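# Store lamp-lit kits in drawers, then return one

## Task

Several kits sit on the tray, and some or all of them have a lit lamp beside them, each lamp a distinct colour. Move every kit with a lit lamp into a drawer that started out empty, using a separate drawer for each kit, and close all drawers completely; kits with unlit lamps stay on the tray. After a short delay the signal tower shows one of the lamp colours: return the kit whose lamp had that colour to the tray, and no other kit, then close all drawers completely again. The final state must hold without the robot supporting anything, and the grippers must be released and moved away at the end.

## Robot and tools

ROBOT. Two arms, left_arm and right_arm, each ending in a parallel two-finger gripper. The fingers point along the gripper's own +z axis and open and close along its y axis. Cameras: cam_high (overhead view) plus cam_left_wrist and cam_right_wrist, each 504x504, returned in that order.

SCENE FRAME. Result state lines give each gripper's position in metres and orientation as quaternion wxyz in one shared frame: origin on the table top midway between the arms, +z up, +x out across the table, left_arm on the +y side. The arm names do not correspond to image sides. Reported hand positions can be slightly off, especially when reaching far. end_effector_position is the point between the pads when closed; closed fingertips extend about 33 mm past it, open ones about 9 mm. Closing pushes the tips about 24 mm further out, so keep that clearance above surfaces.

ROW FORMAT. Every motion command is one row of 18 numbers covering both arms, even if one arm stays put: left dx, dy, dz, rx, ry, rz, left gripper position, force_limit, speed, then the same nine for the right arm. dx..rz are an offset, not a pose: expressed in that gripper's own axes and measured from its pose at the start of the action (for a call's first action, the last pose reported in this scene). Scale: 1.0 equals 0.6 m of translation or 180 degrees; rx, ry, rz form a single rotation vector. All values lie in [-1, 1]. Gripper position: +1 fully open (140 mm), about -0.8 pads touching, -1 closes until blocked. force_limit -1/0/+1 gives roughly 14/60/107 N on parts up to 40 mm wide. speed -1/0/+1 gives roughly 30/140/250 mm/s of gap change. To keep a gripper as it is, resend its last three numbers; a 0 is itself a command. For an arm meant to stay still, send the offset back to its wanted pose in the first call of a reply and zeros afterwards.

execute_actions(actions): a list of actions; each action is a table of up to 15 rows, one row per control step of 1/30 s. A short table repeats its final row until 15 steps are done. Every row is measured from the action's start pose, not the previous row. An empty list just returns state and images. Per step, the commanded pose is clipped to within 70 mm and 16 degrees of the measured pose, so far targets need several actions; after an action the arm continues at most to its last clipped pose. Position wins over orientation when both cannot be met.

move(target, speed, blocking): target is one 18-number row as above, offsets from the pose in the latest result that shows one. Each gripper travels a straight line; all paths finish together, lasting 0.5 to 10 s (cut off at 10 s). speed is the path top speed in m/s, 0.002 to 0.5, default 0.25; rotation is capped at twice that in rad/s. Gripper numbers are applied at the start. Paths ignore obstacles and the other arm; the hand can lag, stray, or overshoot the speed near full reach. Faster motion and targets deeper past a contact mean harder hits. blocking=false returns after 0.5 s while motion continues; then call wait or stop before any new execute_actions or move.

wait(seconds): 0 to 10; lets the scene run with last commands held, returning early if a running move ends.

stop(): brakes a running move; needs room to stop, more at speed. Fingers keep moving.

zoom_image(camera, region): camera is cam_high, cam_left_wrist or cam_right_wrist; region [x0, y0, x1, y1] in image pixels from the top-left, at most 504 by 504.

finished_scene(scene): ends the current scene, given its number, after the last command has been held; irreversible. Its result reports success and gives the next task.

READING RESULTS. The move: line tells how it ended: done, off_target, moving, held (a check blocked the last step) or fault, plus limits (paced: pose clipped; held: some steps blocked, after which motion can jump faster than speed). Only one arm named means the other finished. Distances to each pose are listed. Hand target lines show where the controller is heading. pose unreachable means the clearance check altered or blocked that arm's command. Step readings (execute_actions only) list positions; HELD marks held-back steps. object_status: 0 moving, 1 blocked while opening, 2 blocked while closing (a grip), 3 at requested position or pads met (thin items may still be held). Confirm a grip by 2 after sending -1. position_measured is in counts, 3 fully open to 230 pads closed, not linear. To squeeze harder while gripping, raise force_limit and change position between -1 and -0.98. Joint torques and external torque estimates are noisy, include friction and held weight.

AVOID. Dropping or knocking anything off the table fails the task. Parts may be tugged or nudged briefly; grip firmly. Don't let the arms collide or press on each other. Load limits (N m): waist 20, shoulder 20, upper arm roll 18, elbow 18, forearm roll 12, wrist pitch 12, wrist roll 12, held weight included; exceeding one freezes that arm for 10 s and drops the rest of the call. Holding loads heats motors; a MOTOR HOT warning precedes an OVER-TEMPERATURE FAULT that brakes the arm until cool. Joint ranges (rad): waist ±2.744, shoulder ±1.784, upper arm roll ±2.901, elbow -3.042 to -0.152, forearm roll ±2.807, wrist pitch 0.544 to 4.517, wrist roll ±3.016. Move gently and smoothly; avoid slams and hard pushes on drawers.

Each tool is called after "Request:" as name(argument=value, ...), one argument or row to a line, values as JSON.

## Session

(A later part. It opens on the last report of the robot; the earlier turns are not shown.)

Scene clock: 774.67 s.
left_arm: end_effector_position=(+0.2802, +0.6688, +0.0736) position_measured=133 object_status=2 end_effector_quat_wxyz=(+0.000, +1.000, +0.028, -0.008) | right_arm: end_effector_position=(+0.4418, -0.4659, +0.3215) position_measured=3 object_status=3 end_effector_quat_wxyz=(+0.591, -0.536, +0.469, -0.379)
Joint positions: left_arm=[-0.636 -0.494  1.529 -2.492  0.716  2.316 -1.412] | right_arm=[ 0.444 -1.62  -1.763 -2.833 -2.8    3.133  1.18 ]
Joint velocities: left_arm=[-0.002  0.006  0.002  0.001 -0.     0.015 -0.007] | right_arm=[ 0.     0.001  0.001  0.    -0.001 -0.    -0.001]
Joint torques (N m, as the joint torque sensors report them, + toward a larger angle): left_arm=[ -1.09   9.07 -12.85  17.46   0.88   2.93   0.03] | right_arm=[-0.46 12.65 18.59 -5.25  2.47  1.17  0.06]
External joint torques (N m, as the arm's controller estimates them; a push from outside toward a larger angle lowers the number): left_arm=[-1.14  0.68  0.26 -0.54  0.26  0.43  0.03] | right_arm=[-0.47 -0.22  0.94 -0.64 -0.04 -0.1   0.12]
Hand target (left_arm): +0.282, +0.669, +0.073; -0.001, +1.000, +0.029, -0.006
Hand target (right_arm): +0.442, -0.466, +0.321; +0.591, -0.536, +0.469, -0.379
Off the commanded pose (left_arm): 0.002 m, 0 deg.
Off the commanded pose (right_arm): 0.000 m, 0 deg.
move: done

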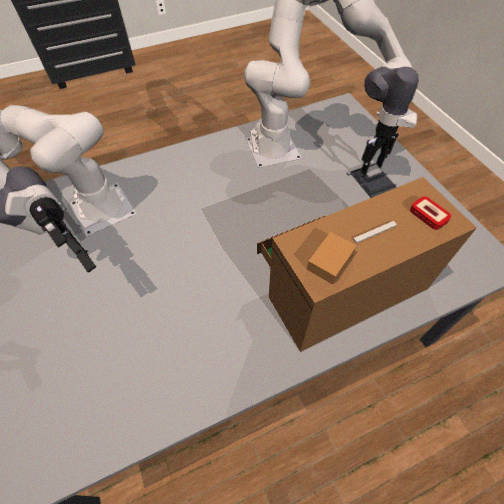

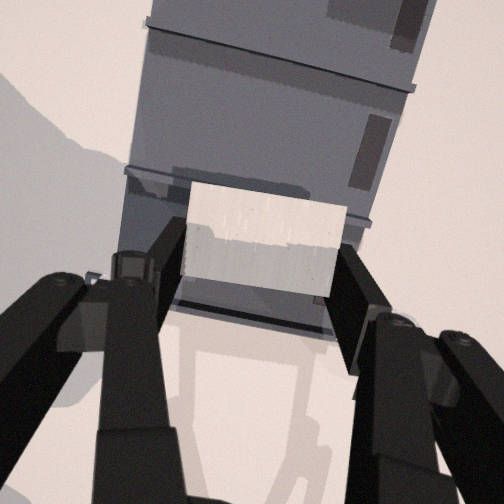

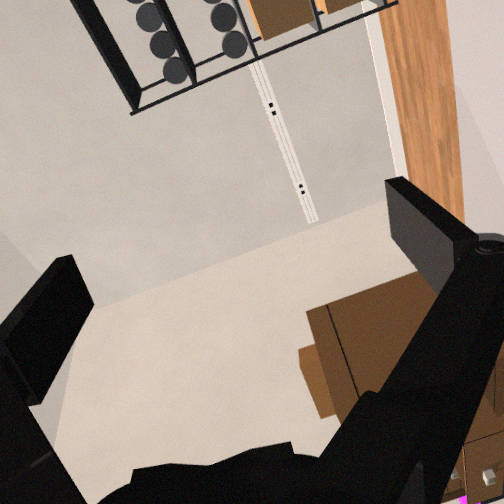

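Request:
move(
  target=[-0.003,0,0.02,0,0,0.022,-1,0.3,-0.8,0,0,0,0,0,0,1,0,0],
  speed=0.03,
)

Request:
move(
  target=[0,0,0.028,0,0,0,-1,0.3,-0.8,0,0,0,0,0,0,1,0,0],
  speed=0.015,
)

Scene clock: 778.17 s.
left_arm: end_effector_position=(+0.2772, +0.6696, +0.0623) position_measured=133 object_status=2 end_effector_quat_wxyz=(+0.001, +1.000, +0.000, -0.009) | right_arm: end_effector_position=(+0.4418, -0.4659, +0.3215) position_measured=3 object_status=3 end_effector_quat_wxyz=(+0.591, -0.536, +0.469, -0.379)
Joint positions: left_arm=[-0.673 -0.508  1.582 -2.497  0.754  2.331 -1.377] | right_arm=[ 0.444 -1.62  -1.763 -2.833 -2.8    3.133  1.18 ]
Joint velocities: left_arm=[-0.004 -0.006  0.004 -0.     0.01   0.     0.015] | right_arm=[-0.001 -0.001  0.     0.001  0.001  0.    -0.001]
Joint torques (N m, as the joint torque sensors report them, + toward a larger angle): left_arm=[ -1.85   7.64 -13.69  15.32   1.56   2.93   0.11] | right_arm=[-0.68 12.46 18.63 -5.35  2.45  1.15  0.03]
External joint torques (N m, as the arm's controller estimates them; a push from outside toward a larger angle lowers the number): left_arm=[-1.79 -2.29 -0.18 -2.02  0.94  0.44  0.11] | right_arm=[-0.62 -0.39  1.   -0.8  -0.06 -0.11  0.09]
Hand target (left_arm): +0.278, +0.669, +0.062; +0.000, +1.000, -0.007, -0.007
Hand target (right_arm): +0.442, -0.466, +0.321; +0.591, -0.536, +0.469, -0.379
Off the commanded pose (left_arm): 0.001 m, 1 deg.
Off the commanded pose (right_arm): 0.000 m, 0 deg.
move: done

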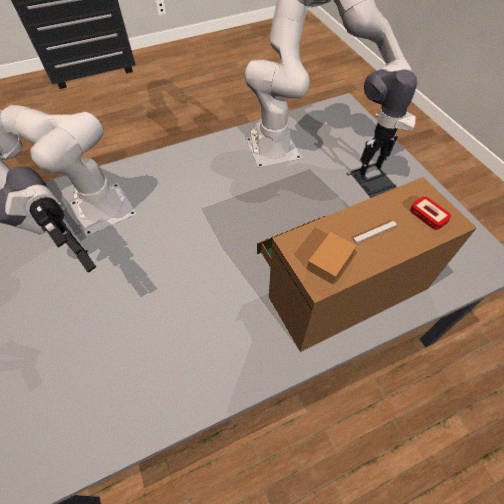

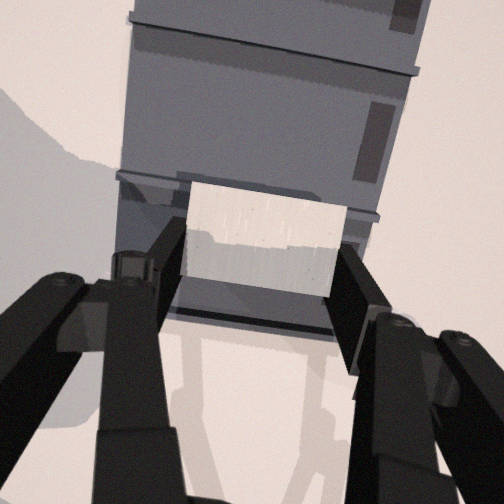

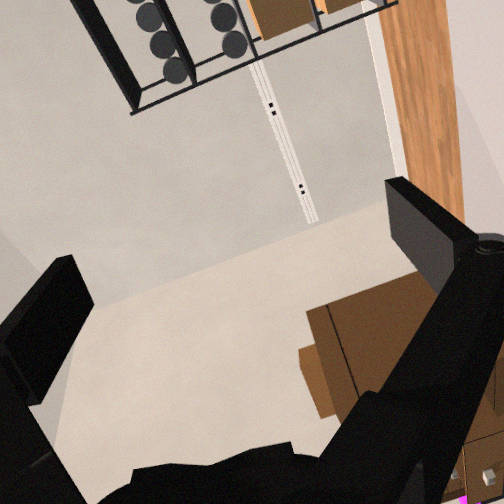

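Scene clock: 779.53 s.
left_arm: end_effector_position=(+0.2876, +0.6721, +0.0526) position_measured=133 object_status=2 end_effector_quat_wxyz=(-0.004, +1.000, -0.003, +0.002) | right_arm: end_effector_position=(+0.4418, -0.4659, +0.3215) position_measured=3 object_status=3 end_effector_quat_wxyz=(+0.591, -0.536, +0.469, -0.379)
Joint positions: left_arm=[-0.742 -0.491  1.655 -2.493  0.763  2.39  -1.379] | right_arm=[ 0.444 -1.62  -1.763 -2.833 -2.8    3.133  1.18 ]
Joint velocities: left_arm=[-0.012  0.011  0.01  -0.001  0.001  0.019  0.   ] | right_arm=[-0.001  0.001 -0.001 -0.001 -0.    -0.    -0.001]
Joint torques (N m, as the joint torque sensors report them, + toward a larger angle): left_arm=[-1.24 11.65 -6.07 11.46  0.68  0.87  0.06] | right_arm=[-0.59 12.22 18.91 -5.11  2.47  1.11  0.07]
External joint torques (N m, as the arm's controller estimates them; a push from outside toward a larger angle lowers the number): left_arm=[-1.28  0.32  7.   -5.65  0.1  -1.67  0.06] | right_arm=[-0.52 -0.65  1.29 -0.51 -0.04 -0.15  0.12]
Hand target (left_arm): +0.277, +0.669, +0.046; +0.001, +1.000, -0.000, -0.008
Hand target (right_arm): +0.442, -0.466, +0.321; +0.591, -0.536, +0.469, -0.379
Off the commanded pose (left_arm): 0.013 m, 1 deg.
Off the commanded pose (right_arm): 0.000 m, 0 deg.
move: off_target (left_arm)

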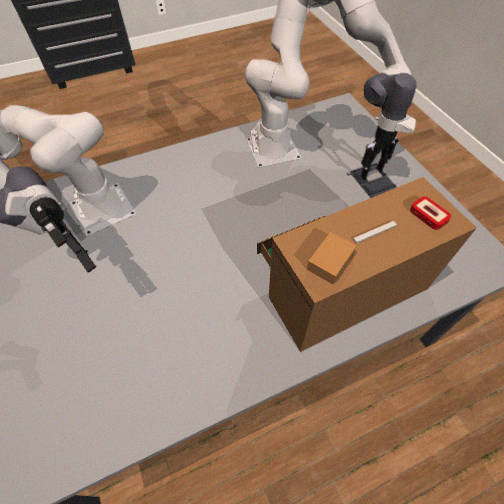

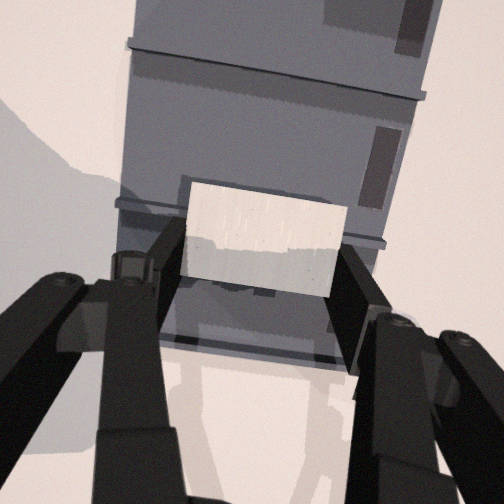

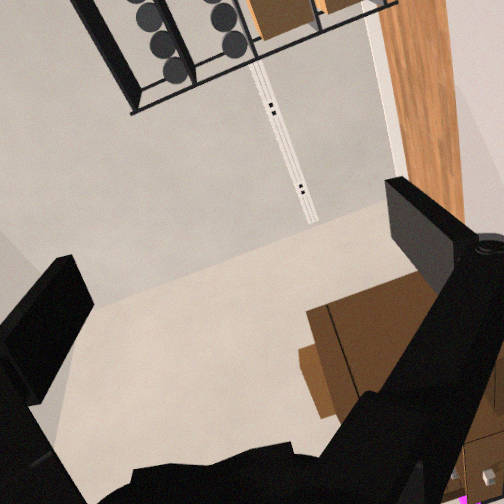

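It's on the rib; lift, shift back, and lower.

Request:
move(
  target=[0,0,-0.018,0,0,0,-1,0.3,-0.8,0,0,0,0,0,0,1,0,0],
  speed=0.03,
)

Request:
move(
  target=[-0.033,0,0,0,0,0,-1,0.3,-0.8,0,0,0,0,0,0,1,0,0],
  speed=0.03,
)

Request:
move(
  target=[0,0,0.022,0,0,0,-1,0.3,-0.8,0,0,0,0,0,0,1,0,0],
  speed=0.015,
)

Scene clock: 782.00 s.
left_arm: end_effector_position=(+0.2879, +0.6722, +0.0626) position_measured=133 object_status=2 end_effector_quat_wxyz=(-0.006, +1.000, -0.003, +0.003) | right_arm: end_effector_position=(+0.4418, -0.4659, +0.3215) position_measured=3 object_status=3 end_effector_quat_wxyz=(+0.591, -0.536, +0.469, -0.379)
Joint positions: left_arm=[-0.697 -0.495  1.6   -2.492  0.754  2.366 -1.376] | right_arm=[ 0.444 -1.62  -1.763 -2.833 -2.8    3.133  1.18 ]
Joint velocities: left_arm=[ 0.01  -0.009 -0.011  0.    -0.    -0.022  0.002] | right_arm=[ 0.001 -0.     0.001 -0.    -0.    -0.    -0.   ]
Joint torques (N m, as the joint torque sensors report them, + toward a larger angle): left_arm=[  2.11   8.19 -16.45  17.55  -0.4    2.2    0.37] | right_arm=[-0.61 12.48 18.87 -5.43  2.47  1.14  0.05]
External joint torques (N m, as the arm's controller estimates them; a push from outside toward a larger angle lowers the number): left_arm=[ 2.23 -2.   -3.18  0.12 -1.02 -0.35  0.37] | right_arm=[-0.69 -0.33  1.22 -0.75 -0.04 -0.13  0.1 ]
Hand target (left_arm): +0.287, +0.672, +0.063; -0.004, +1.000, -0.003, +0.002
Hand target (right_arm): +0.442, -0.466, +0.321; +0.591, -0.536, +0.469, -0.379
Off the commanded pose (left_arm): 0.001 m, 0 deg.
Off the commanded pose (right_arm): 0.000 m, 0 deg.
move: done

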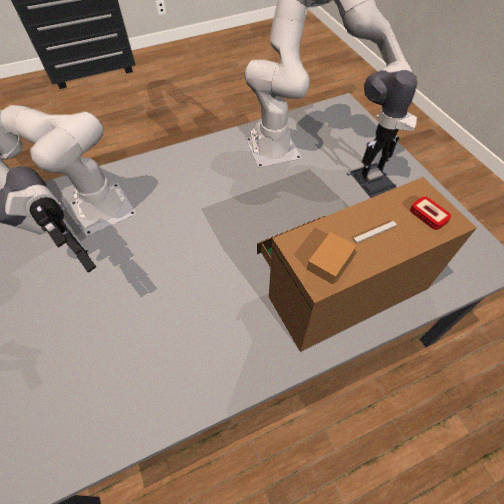

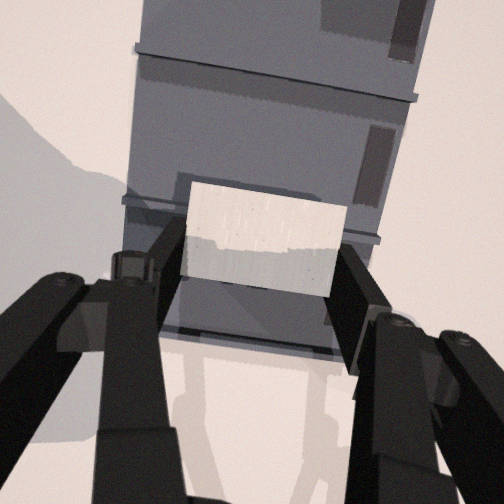

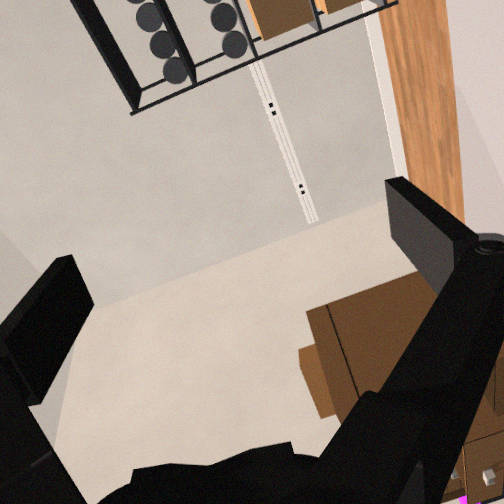

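Scene clock: 782.93 s.
left_arm: end_effector_position=(+0.2671, +0.6727, +0.0618) position_measured=133 object_status=2 end_effector_quat_wxyz=(-0.005, +1.000, +0.002, +0.001) | right_arm: end_effector_position=(+0.4418, -0.4659, +0.3215) position_measured=3 object_status=3 end_effector_quat_wxyz=(+0.591, -0.536, +0.469, -0.379)
Joint positions: left_arm=[-0.595 -0.501  1.541 -2.535  0.766  2.366 -1.366] | right_arm=[ 0.444 -1.62  -1.763 -2.833 -2.8    3.133  1.18 ]
Joint velocities: left_arm=[ 0.007 -0.001 -0.008 -0.003  0.004 -0.     0.007] | right_arm=[-0.001  0.     0.001  0.001 -0.    -0.     0.002]
Joint torques (N m, as the joint torque sensors report them, + toward a larger angle): left_arm=[  2.36   6.   -15.67  15.24   1.57   2.8    0.4 ] | right_arm=[-0.47 12.64 18.58 -5.41  2.43  1.1   0.06]
External joint torques (N m, as the arm's controller estimates them; a push from outside toward a larger angle lowers the number): left_arm=[ 2.33 -2.34 -2.66 -2.09  0.97  0.26  0.41] | right_arm=[-0.4  -0.22  0.96 -0.86 -0.08 -0.15  0.11]
Hand target (left_arm): +0.268, +0.672, +0.062; -0.006, +1.000, -0.003, +0.002
Hand target (right_arm): +0.442, -0.466, +0.321; +0.591, -0.536, +0.469, -0.379
Off the commanded pose (left_arm): 0.001 m, 1 deg.
Off the commanded pose (right_arm): 0.000 m, 0 deg.
move: done

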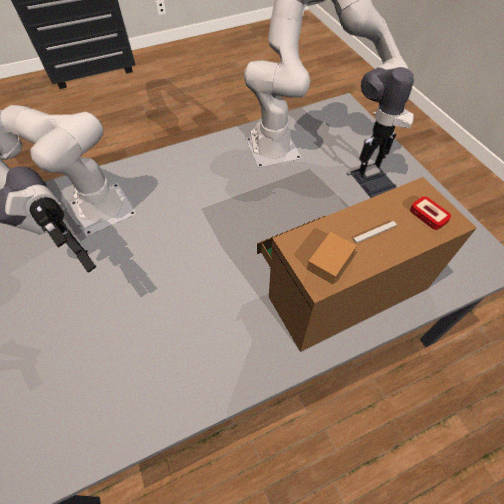

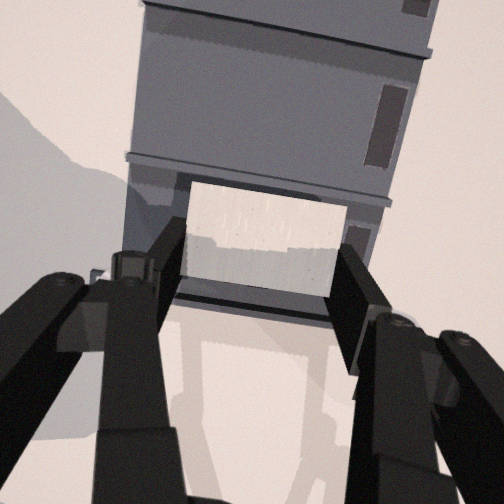

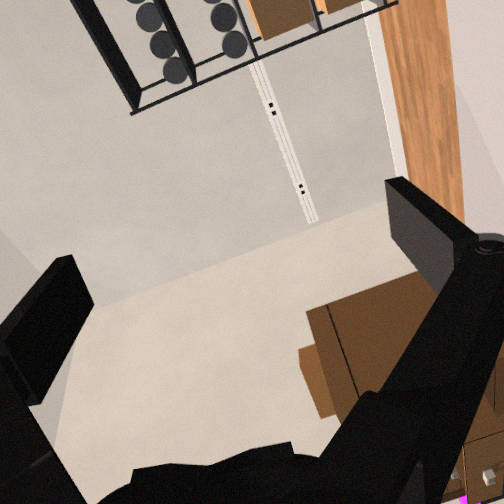

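Scene clock: 784.03 s.
left_arm: end_effector_position=(+0.2665, +0.6728, +0.0492) position_measured=133 object_status=2 end_effector_quat_wxyz=(-0.003, +1.000, +0.002, -0.000) | right_arm: end_effector_position=(+0.4418, -0.4659, +0.3215) position_measured=3 object_status=3 end_effector_quat_wxyz=(+0.591, -0.536, +0.469, -0.379)
Joint positions: left_arm=[-0.652 -0.489  1.611 -2.536  0.775  2.4   -1.368] | right_arm=[ 0.444 -1.62  -1.763 -2.833 -2.8    3.133  1.18 ]
Joint velocities: left_arm=[-0.007  0.006  0.009 -0.     0.001  0.016  0.001] | right_arm=[-0.     0.     0.001  0.001  0.     0.     0.001]
Joint torques (N m, as the joint torque sensors report them, + toward a larger angle): left_arm=[ -1.03   9.2  -12.61  15.5    1.51   2.93  -0.08] | right_arm=[-0.5  12.7  18.84 -5.62  2.46  1.14  0.05]
External joint torques (N m, as the arm's controller estimates them; a push from outside toward a larger angle lowers the number): left_arm=[-1.12 -0.54  0.07 -1.39  0.94  0.41 -0.08] | right_arm=[-0.49 -0.16  1.21 -1.06 -0.06 -0.12  0.11]
Hand target (left_arm): +0.268, +0.673, +0.049; -0.004, +1.000, +0.002, +0.001
Hand target (right_arm): +0.442, -0.466, +0.321; +0.591, -0.536, +0.469, -0.379
Off the commanded pose (left_arm): 0.001 m, 0 deg.
Off the commanded pose (right_arm): 0.000 m, 0 deg.
move: done

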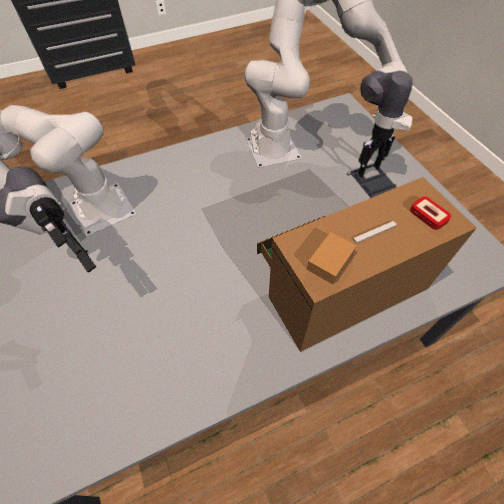

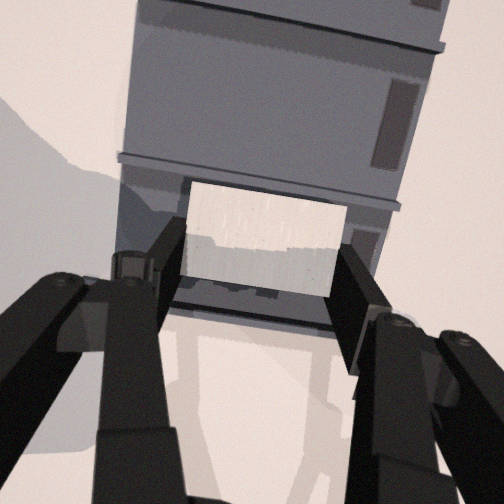

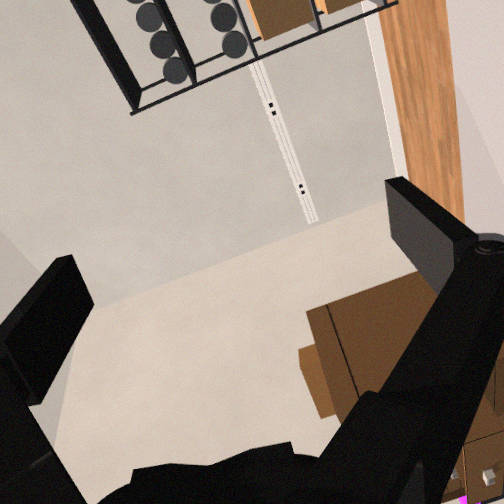

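Request:
move(
  target=[0.003,0,0.01,0,0,0,-1,0.3,-0.8,0,0,0,0,0,0,1,0,0],
  speed=0.01,
)

Request:
move(
  target=[0,0,0,0,0,0,0.1,0.3,-0.5,0,0,0,0,0,0,1,0,0],
)

Request:
move(
  target=[0,0,-0.13,0,0,0,0.1,0.3,-0.5,0,0,0,0,0,0,1,0,0],
  speed=0.08,
)

Scene clock: 786.80 s.
left_arm: end_effector_position=(+0.2687, +0.6733, +0.0458) position_measured=133 object_status=2 end_effector_quat_wxyz=(-0.003, +1.000, +0.001, -0.001) | right_arm: end_effector_position=(+0.4418, -0.4659, +0.3215) position_measured=3 object_status=3 end_effector_quat_wxyz=(+0.591, -0.536, +0.469, -0.379)
Joint positions: left_arm=[-0.684 -0.483  1.64  -2.53   0.775  2.408 -1.369] | right_arm=[ 0.444 -1.62  -1.763 -2.833 -2.8    3.133  1.18 ]
Joint velocities: left_arm=[-0.006  0.004  0.002  0.001  0.     0.    -0.001] | right_arm=[-0.001 -0.    -0.     0.001 -0.001  0.    -0.001]
Joint torques (N m, as the joint torque sensors report them, + toward a larger angle): left_arm=[-2.9   9.48 -8.12 14.15  1.58  3.73 -0.14] | right_arm=[-0.69 12.78 18.76 -5.38  2.45  1.14  0.03]
External joint torques (N m, as the arm's controller estimates them; a push from outside toward a larger angle lowers the number): left_arm=[-2.88 -0.95  4.5  -2.66  1.01  1.2  -0.14] | right_arm=[-0.62 -0.08  1.1  -0.85 -0.07 -0.11  0.09]
Hand target (left_arm): +0.268, +0.673, +0.043; -0.003, +1.000, +0.002, -0.000
Hand target (right_arm): +0.442, -0.466, +0.321; +0.591, -0.536, +0.469, -0.379
Off the commanded pose (left_arm): 0.003 m, 0 deg.
Off the commanded pose (right_arm): 0.000 m, 0 deg.
move: done

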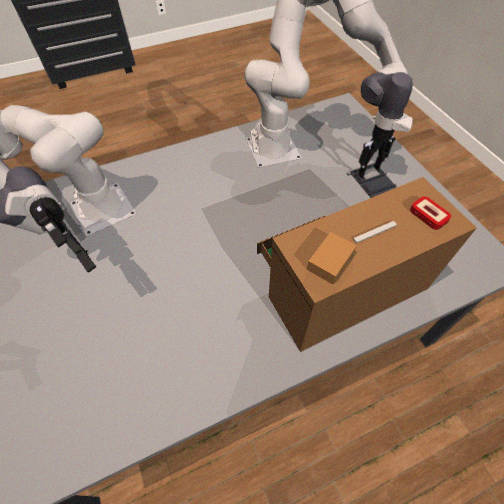

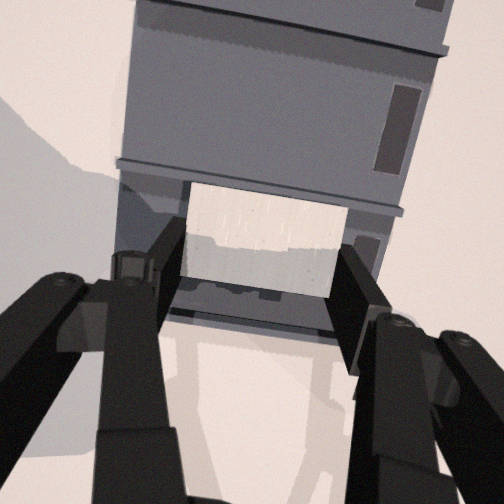

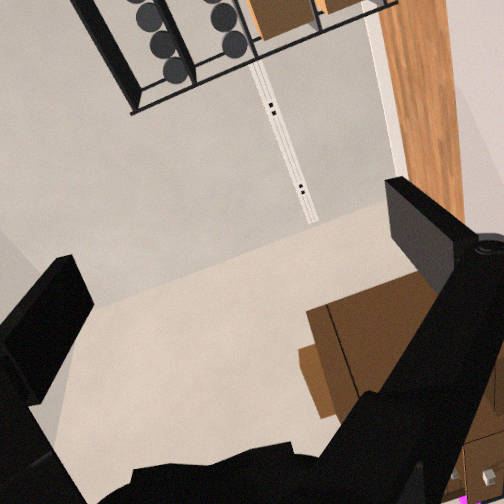

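Scene clock: 787.30 s.
left_arm: end_effector_position=(+0.2688, +0.6732, +0.0462) position_measured=117 object_status=3 end_effector_quat_wxyz=(-0.004, +1.000, +0.000, -0.002) | right_arm: end_effector_position=(+0.4418, -0.4659, +0.3215) position_measured=3 object_status=3 end_effector_quat_wxyz=(+0.591, -0.536, +0.469, -0.379)
Joint positions: left_arm=[-0.683 -0.483  1.638 -2.53   0.775  2.406 -1.369] | right_arm=[ 0.444 -1.62  -1.763 -2.833 -2.8    3.133  1.18 ]
Joint velocities: left_arm=[-0.003  0.     0.    -0.     0.001 -0.     0.001] | right_arm=[ 0.    -0.001  0.001 -0.001  0.     0.001  0.   ]
Joint torques (N m, as the joint torque sensors report them, + toward a larger angle): left_arm=[ -0.2    9.28 -12.75  15.89   0.74   2.76   0.1 ] | right_arm=[-0.43 12.4  18.6  -5.41  2.46  1.14  0.06]
External joint torques (N m, as the arm's controller estimates them; a push from outside toward a larger angle lowers the number): left_arm=[-0.13 -1.19 -0.08 -0.96  0.16  0.23  0.1 ] | right_arm=[-0.44 -0.45  0.93 -0.8  -0.06 -0.13  0.12]
Hand target (left_arm): +0.269, +0.673, +0.046; -0.003, +1.000, +0.001, -0.001
Hand target (right_arm): +0.442, -0.466, +0.321; +0.591, -0.536, +0.469, -0.379
Off the commanded pose (left_arm): 0.000 m, 0 deg.
Off the commanded pose (right_arm): 0.000 m, 0 deg.
move: done

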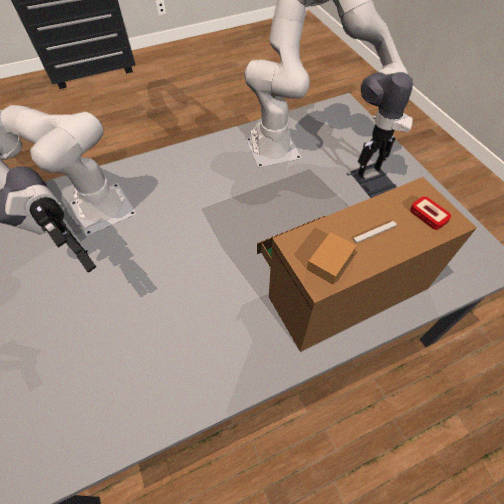

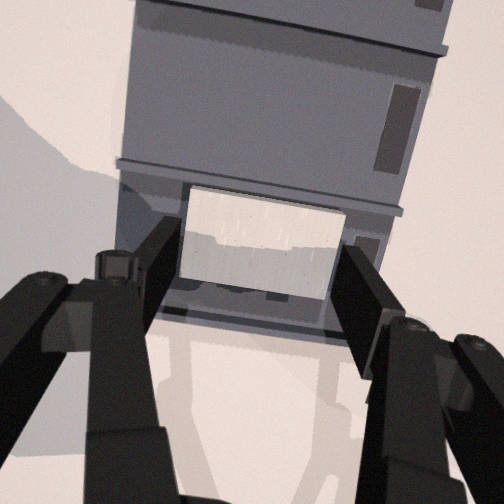

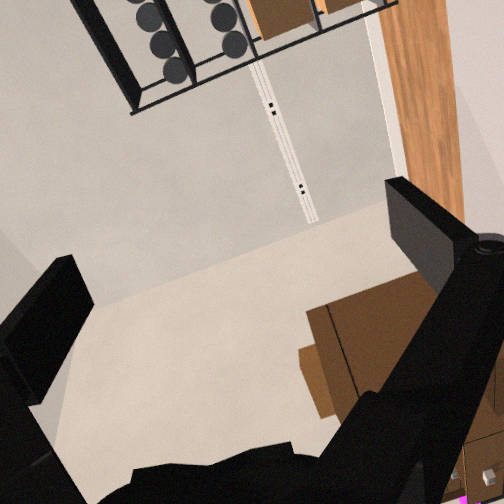

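Scene clock: 788.83 s.
left_arm: end_effector_position=(+0.2680, +0.6740, +0.1231) position_measured=117 object_status=3 end_effector_quat_wxyz=(-0.005, +1.000, +0.003, -0.002) | right_arm: end_effector_position=(+0.4418, -0.4659, +0.3215) position_measured=3 object_status=3 end_effector_quat_wxyz=(+0.591, -0.536, +0.469, -0.379)
Joint positions: left_arm=[-0.417 -0.574  1.289 -2.489  0.704  2.182 -1.34 ] | right_arm=[ 0.444 -1.62  -1.763 -2.833 -2.8    3.133  1.18 ]
Joint velocities: left_arm=[-0.    -0.007  0.     0.001 -0.001 -0.017 -0.   ] | right_arm=[ 0.     0.    -0.002  0.    -0.001  0.001  0.001]
Joint torques (N m, as the joint torque sensors report them, + toward a larger angle): left_arm=[  1.09   2.47 -16.95  19.3    0.02   2.01   0.18] | right_arm=[-0.29 12.53 18.46 -5.57  2.46  1.14  0.06]
External joint torques (N m, as the arm's controller estimates them; a push from outside toward a larger angle lowers the number): left_arm=[ 1.16 -2.08 -2.43  0.3  -0.7  -0.52  0.18] | right_arm=[-0.32 -0.34  0.83 -0.96 -0.05 -0.13  0.11]
Hand target (left_arm): +0.267, +0.674, +0.124; -0.004, +1.000, +0.002, -0.003
Hand target (right_arm): +0.442, -0.466, +0.321; +0.591, -0.536, +0.469, -0.379
Off the commanded pose (left_arm): 0.002 m, 0 deg.
Off the commanded pose (right_arm): 0.000 m, 0 deg.
move: done

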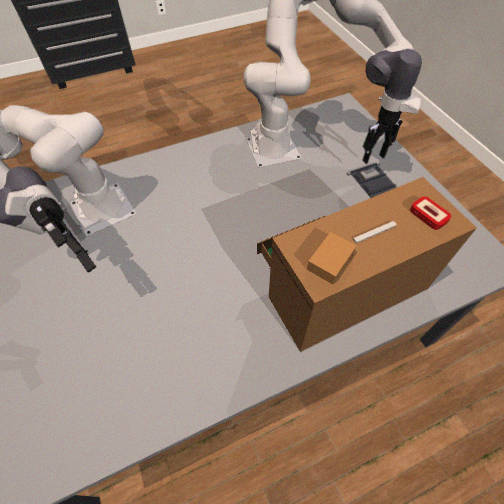

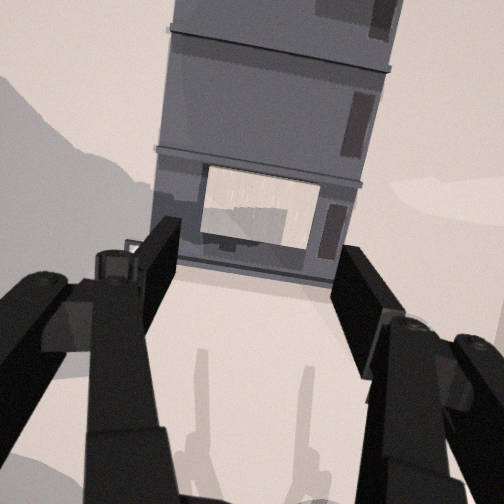

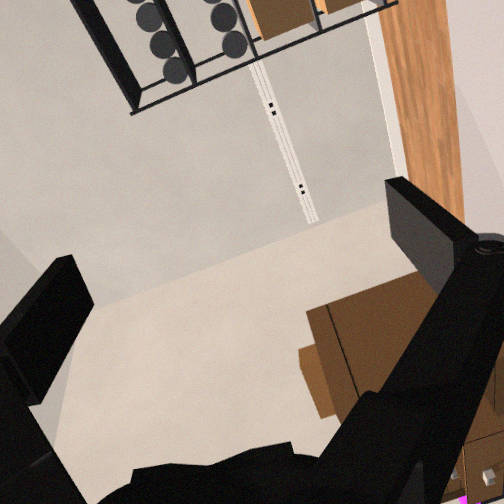

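Request:
move(
  target=[0.3,0.6,-0.2,0,0,0,-1,0,0,0,0,0,0,0,0,1,0,0],
  speed=0.2,
)

Request:
move(
  target=[0.01,0.27,0.08,0,0.2,0,-1,0,0,0,0,0,0,0,0,1,0,0],
  speed=0.15,
)

Scene clock: 793.73 s.
left_arm: end_effector_position=(+0.4516, +0.3091, +0.2479) position_measured=233 object_status=3 end_effector_quat_wxyz=(-0.003, +1.000, -0.006, +0.005) | right_arm: end_effector_position=(+0.4418, -0.4659, +0.3215) position_measured=3 object_status=3 end_effector_quat_wxyz=(+0.591, -0.536, +0.469, -0.379)
Joint positions: left_arm=[-0.74  -0.19   0.717 -2.157  0.147  2.019 -1.787] | right_arm=[ 0.444 -1.62  -1.763 -2.833 -2.8    3.133  1.18 ]
Joint velocities: left_arm=[ 0.     0.001 -0.    -0.    -0.006 -0.01  -0.02 ] | right_arm=[-0.001 -0.001  0.001 -0.    -0.002  0.     0.001]
Joint torques (N m, as the joint torque sensors report them, + toward a larger angle): left_arm=[  1.12 -16.37  -5.07  25.35  -0.25   2.01  -0.01] | right_arm=[-0.48 12.48 18.82 -5.65  2.47  1.12  0.04]
External joint torques (N m, as the arm's controller estimates them; a push from outside toward a larger angle lowers the number): left_arm=[ 1.12  1.04 -1.11  1.39 -1.06 -0.51 -0.01] | right_arm=[-0.47 -0.36  1.15 -1.   -0.04 -0.16  0.1 ]
Hand target (left_arm): +0.451, +0.309, +0.248; -0.002, +1.000, +0.000, +0.003
Hand target (right_arm): +0.442, -0.466, +0.321; +0.591, -0.536, +0.469, -0.379
Off the commanded pose (left_arm): 0.010 m, 1 deg.
Off the commanded pose (right_arm): 0.000 m, 0 deg.
move: off_target (left_arm)

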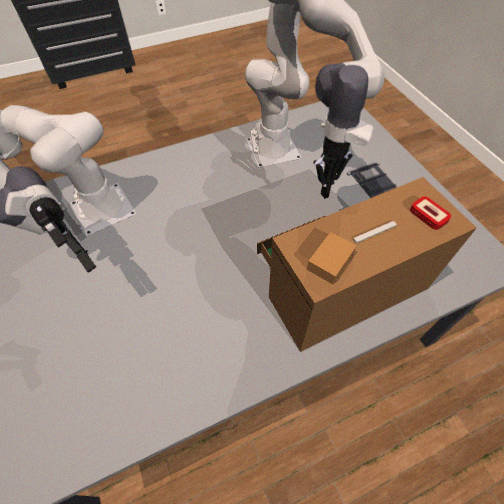

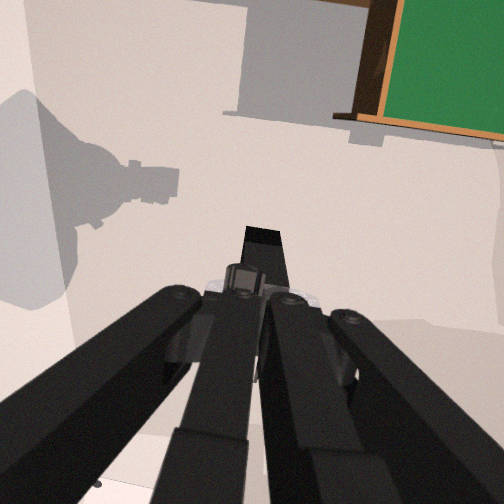

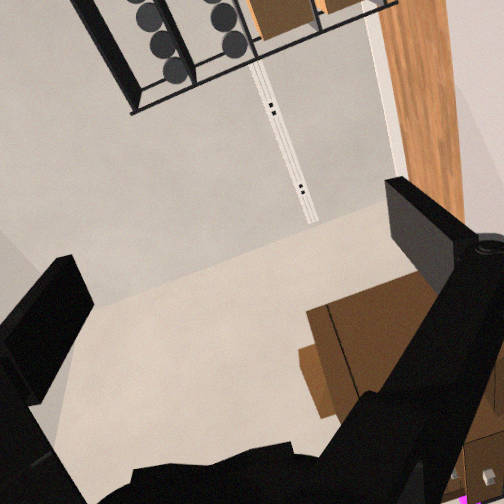

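Scene clock: 797.17 s.
left_arm: end_effector_position=(+0.4578, +0.1424, +0.2024) position_measured=233 object_status=3 end_effector_quat_wxyz=(+0.002, +0.949, -0.012, +0.316) | right_arm: end_effector_position=(+0.4418, -0.4659, +0.3215) position_measured=3 object_status=3 end_effector_quat_wxyz=(+0.591, -0.536, +0.469, -0.379)
Joint positions: left_arm=[-0.249 -0.239 -0.041 -2.609  0.951  2.857 -2.831] | right_arm=[ 0.444 -1.62  -1.763 -2.833 -2.8    3.133  1.18 ]
Joint velocities: left_arm=[ 0.013 -0.001 -0.011 -0.001  0.009  0.004 -0.044] | right_arm=[ 0.    -0.001  0.     0.001  0.002  0.    -0.   ]
Joint torques (N m, as the joint torque sensors report them, + toward a larger angle): left_arm=[  1.79 -20.3   -1.53  20.57   0.38   2.87  -0.08] | right_arm=[-0.55 12.49 18.58 -5.72  2.46  1.12  0.05]
External joint torques (N m, as the arm's controller estimates them; a push from outside toward a larger angle lowers the number): left_arm=[ 1.75  1.46 -2.01 -1.81  1.01  0.45 -0.1 ] | right_arm=[-0.62 -0.34  0.94 -1.06 -0.05 -0.15  0.11]
Hand target (left_arm): +0.457, +0.142, +0.201; +0.004, +0.949, -0.007, +0.316
Hand target (right_arm): +0.442, -0.466, +0.321; +0.591, -0.536, +0.469, -0.379
Off the commanded pose (left_arm): 0.006 m, 1 deg.
Off the commanded pose (right_arm): 0.000 m, 0 deg.
move: off_target (left_arm)

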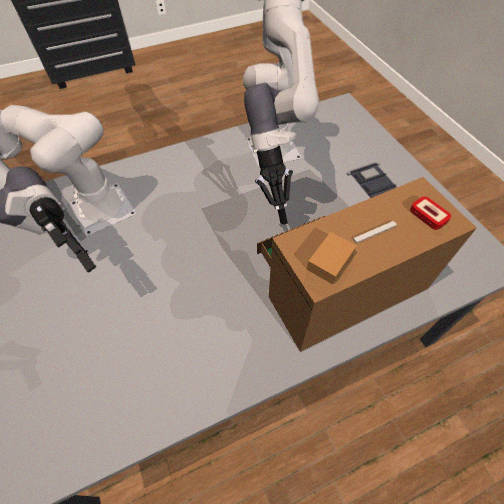

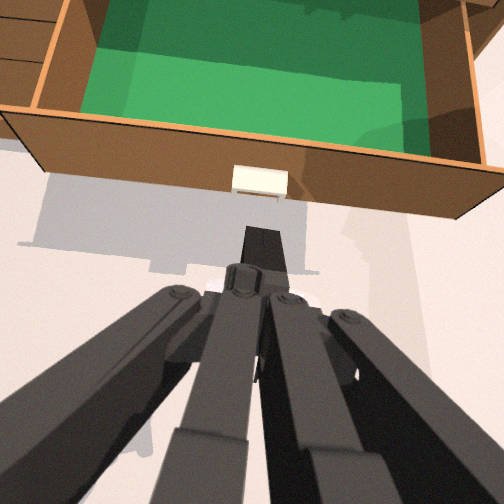

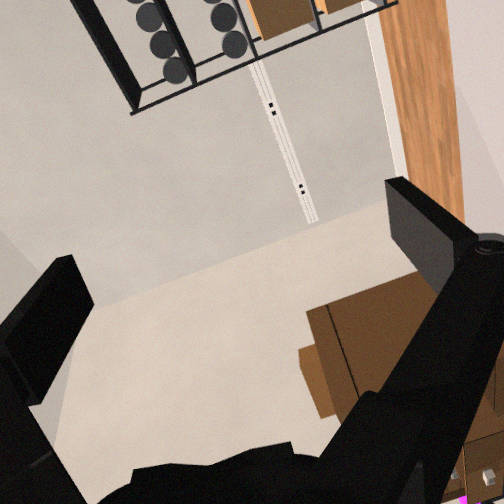

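Request:
move(
  target=[-0.022,-0.09,0.03,0,0,0,-1,0,0,0,0,0,0,0,0,1,0,0],
  speed=0.08,
)

Request:
move(
  target=[0.185,0,0.139,0,0,0,-1,0,0,0,0,0,0,0,0,1,0,0],
  speed=0.06,
)

Scene clock: 800.70 s.
left_arm: end_effector_position=(+0.4605, +0.1979, +0.1807) position_measured=233 object_status=3 end_effector_quat_wxyz=(-0.001, +0.949, -0.012, +0.316) | right_arm: end_effector_position=(+0.4418, -0.4659, +0.3215) position_measured=3 object_status=3 end_effector_quat_wxyz=(+0.591, -0.536, +0.469, -0.379)
Joint positions: left_arm=[-0.146 -0.239  0.015 -2.674  1.095  2.968 -2.848] | right_arm=[ 0.444 -1.62  -1.763 -2.833 -2.8    3.133  1.18 ]
Joint velocities: left_arm=[ 0.008  0.001 -0.    -0.001  0.027  0.023 -0.013] | right_arm=[ 0.    -0.001 -0.    -0.     0.    -0.    -0.002]
Joint torques (N m, as the joint torque sensors report them, + toward a larger angle): left_arm=[  3.15 -19.15  -1.34  19.94  -0.01   2.72  -0.04] | right_arm=[-0.32 12.46 18.92 -5.52  2.46  1.14  0.05]
External joint torques (N m, as the arm's controller estimates them; a push from outside toward a larger angle lowers the number): left_arm=[ 3.07  1.51 -1.63 -1.34  0.9   0.37 -0.06] | right_arm=[-0.36 -0.39  1.26 -0.9  -0.05 -0.12  0.11]
Hand target (left_arm): +0.459, +0.197, +0.179; +0.001, +0.949, -0.012, +0.315
Hand target (right_arm): +0.442, -0.466, +0.321; +0.591, -0.536, +0.469, -0.379
Off the commanded pose (left_arm): 0.002 m, 0 deg.
Off the commanded pose (right_arm): 0.000 m, 0 deg.
move: done

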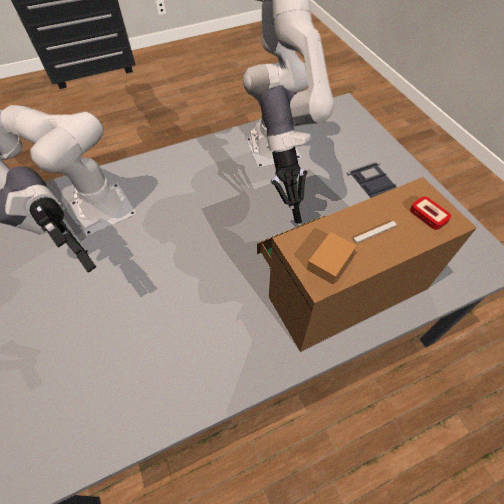

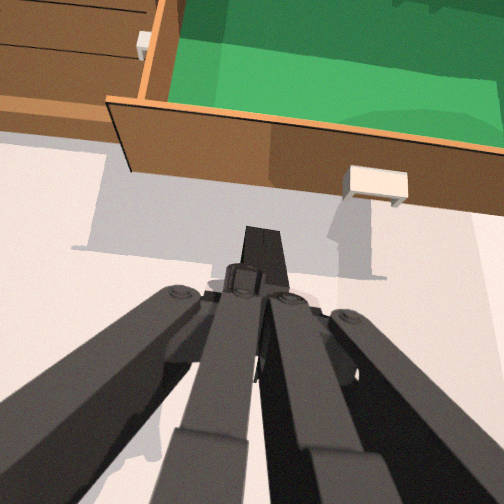

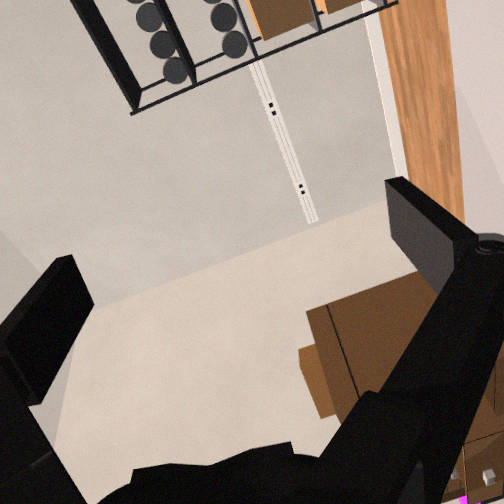

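Scene clock: 803.37 s.
left_arm: end_effector_position=(+0.5956, +0.1949, +0.1755) position_measured=233 object_status=3 end_effector_quat_wxyz=(+0.002, +0.950, -0.002, +0.313) | right_arm: end_effector_position=(+0.4418, -0.4659, +0.3215) position_measured=3 object_status=3 end_effector_quat_wxyz=(+0.591, -0.536, +0.469, -0.379)
Joint positions: left_arm=[-0.125  0.12   0.041 -2.294  0.87   2.984 -2.612] | right_arm=[ 0.444 -1.62  -1.763 -2.833 -2.8    3.133  1.18 ]
Joint velocities: left_arm=[ 0.016  0.001 -0.019  0.002 -0.048 -0.004  0.084] | right_arm=[ 0.001 -0.     0.    -0.    -0.    -0.    -0.001]
Joint torques (N m, as the joint torque sensors report them, + toward a larger angle): left_arm=[  1.09 -31.91  -2.07  24.61  -1.83   3.01   0.29] | right_arm=[-0.62 12.62 18.7  -5.43  2.46  1.16  0.07]
External joint torques (N m, as the arm's controller estimates them; a push from outside toward a larger angle lowers the number): left_arm=[ 1.2   1.76 -2.02  2.82 -1.17  0.27  0.28] | right_arm=[-0.65 -0.22  1.05 -0.82 -0.05 -0.11  0.13]
Hand target (left_arm): +0.598, +0.193, +0.178; +0.001, +0.949, -0.012, +0.315
Hand target (right_arm): +0.442, -0.466, +0.321; +0.591, -0.536, +0.469, -0.379
Off the commanded pose (left_arm): 0.006 m, 1 deg.
Off the commanded pose (right_arm): 0.000 m, 0 deg.
move: off_target (left_arm)

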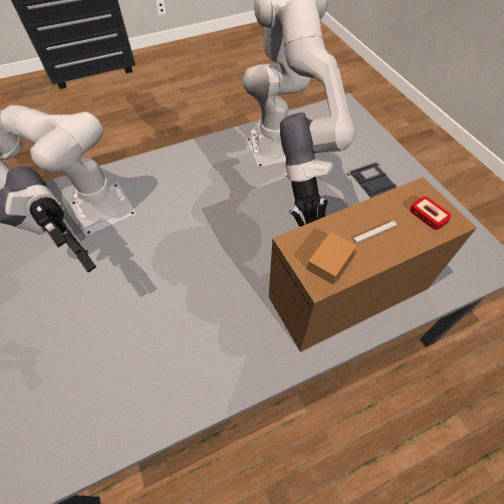

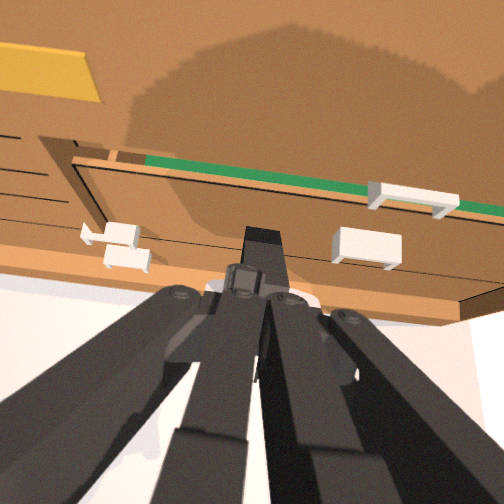

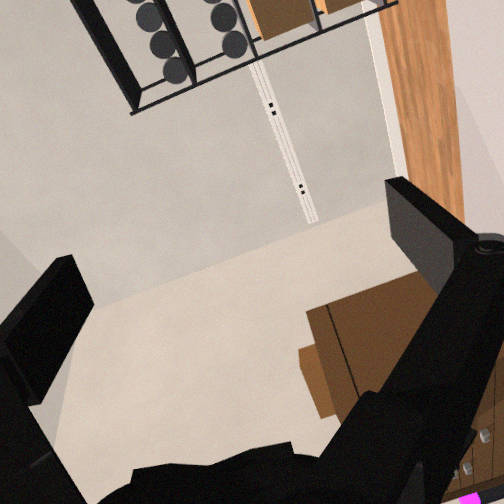

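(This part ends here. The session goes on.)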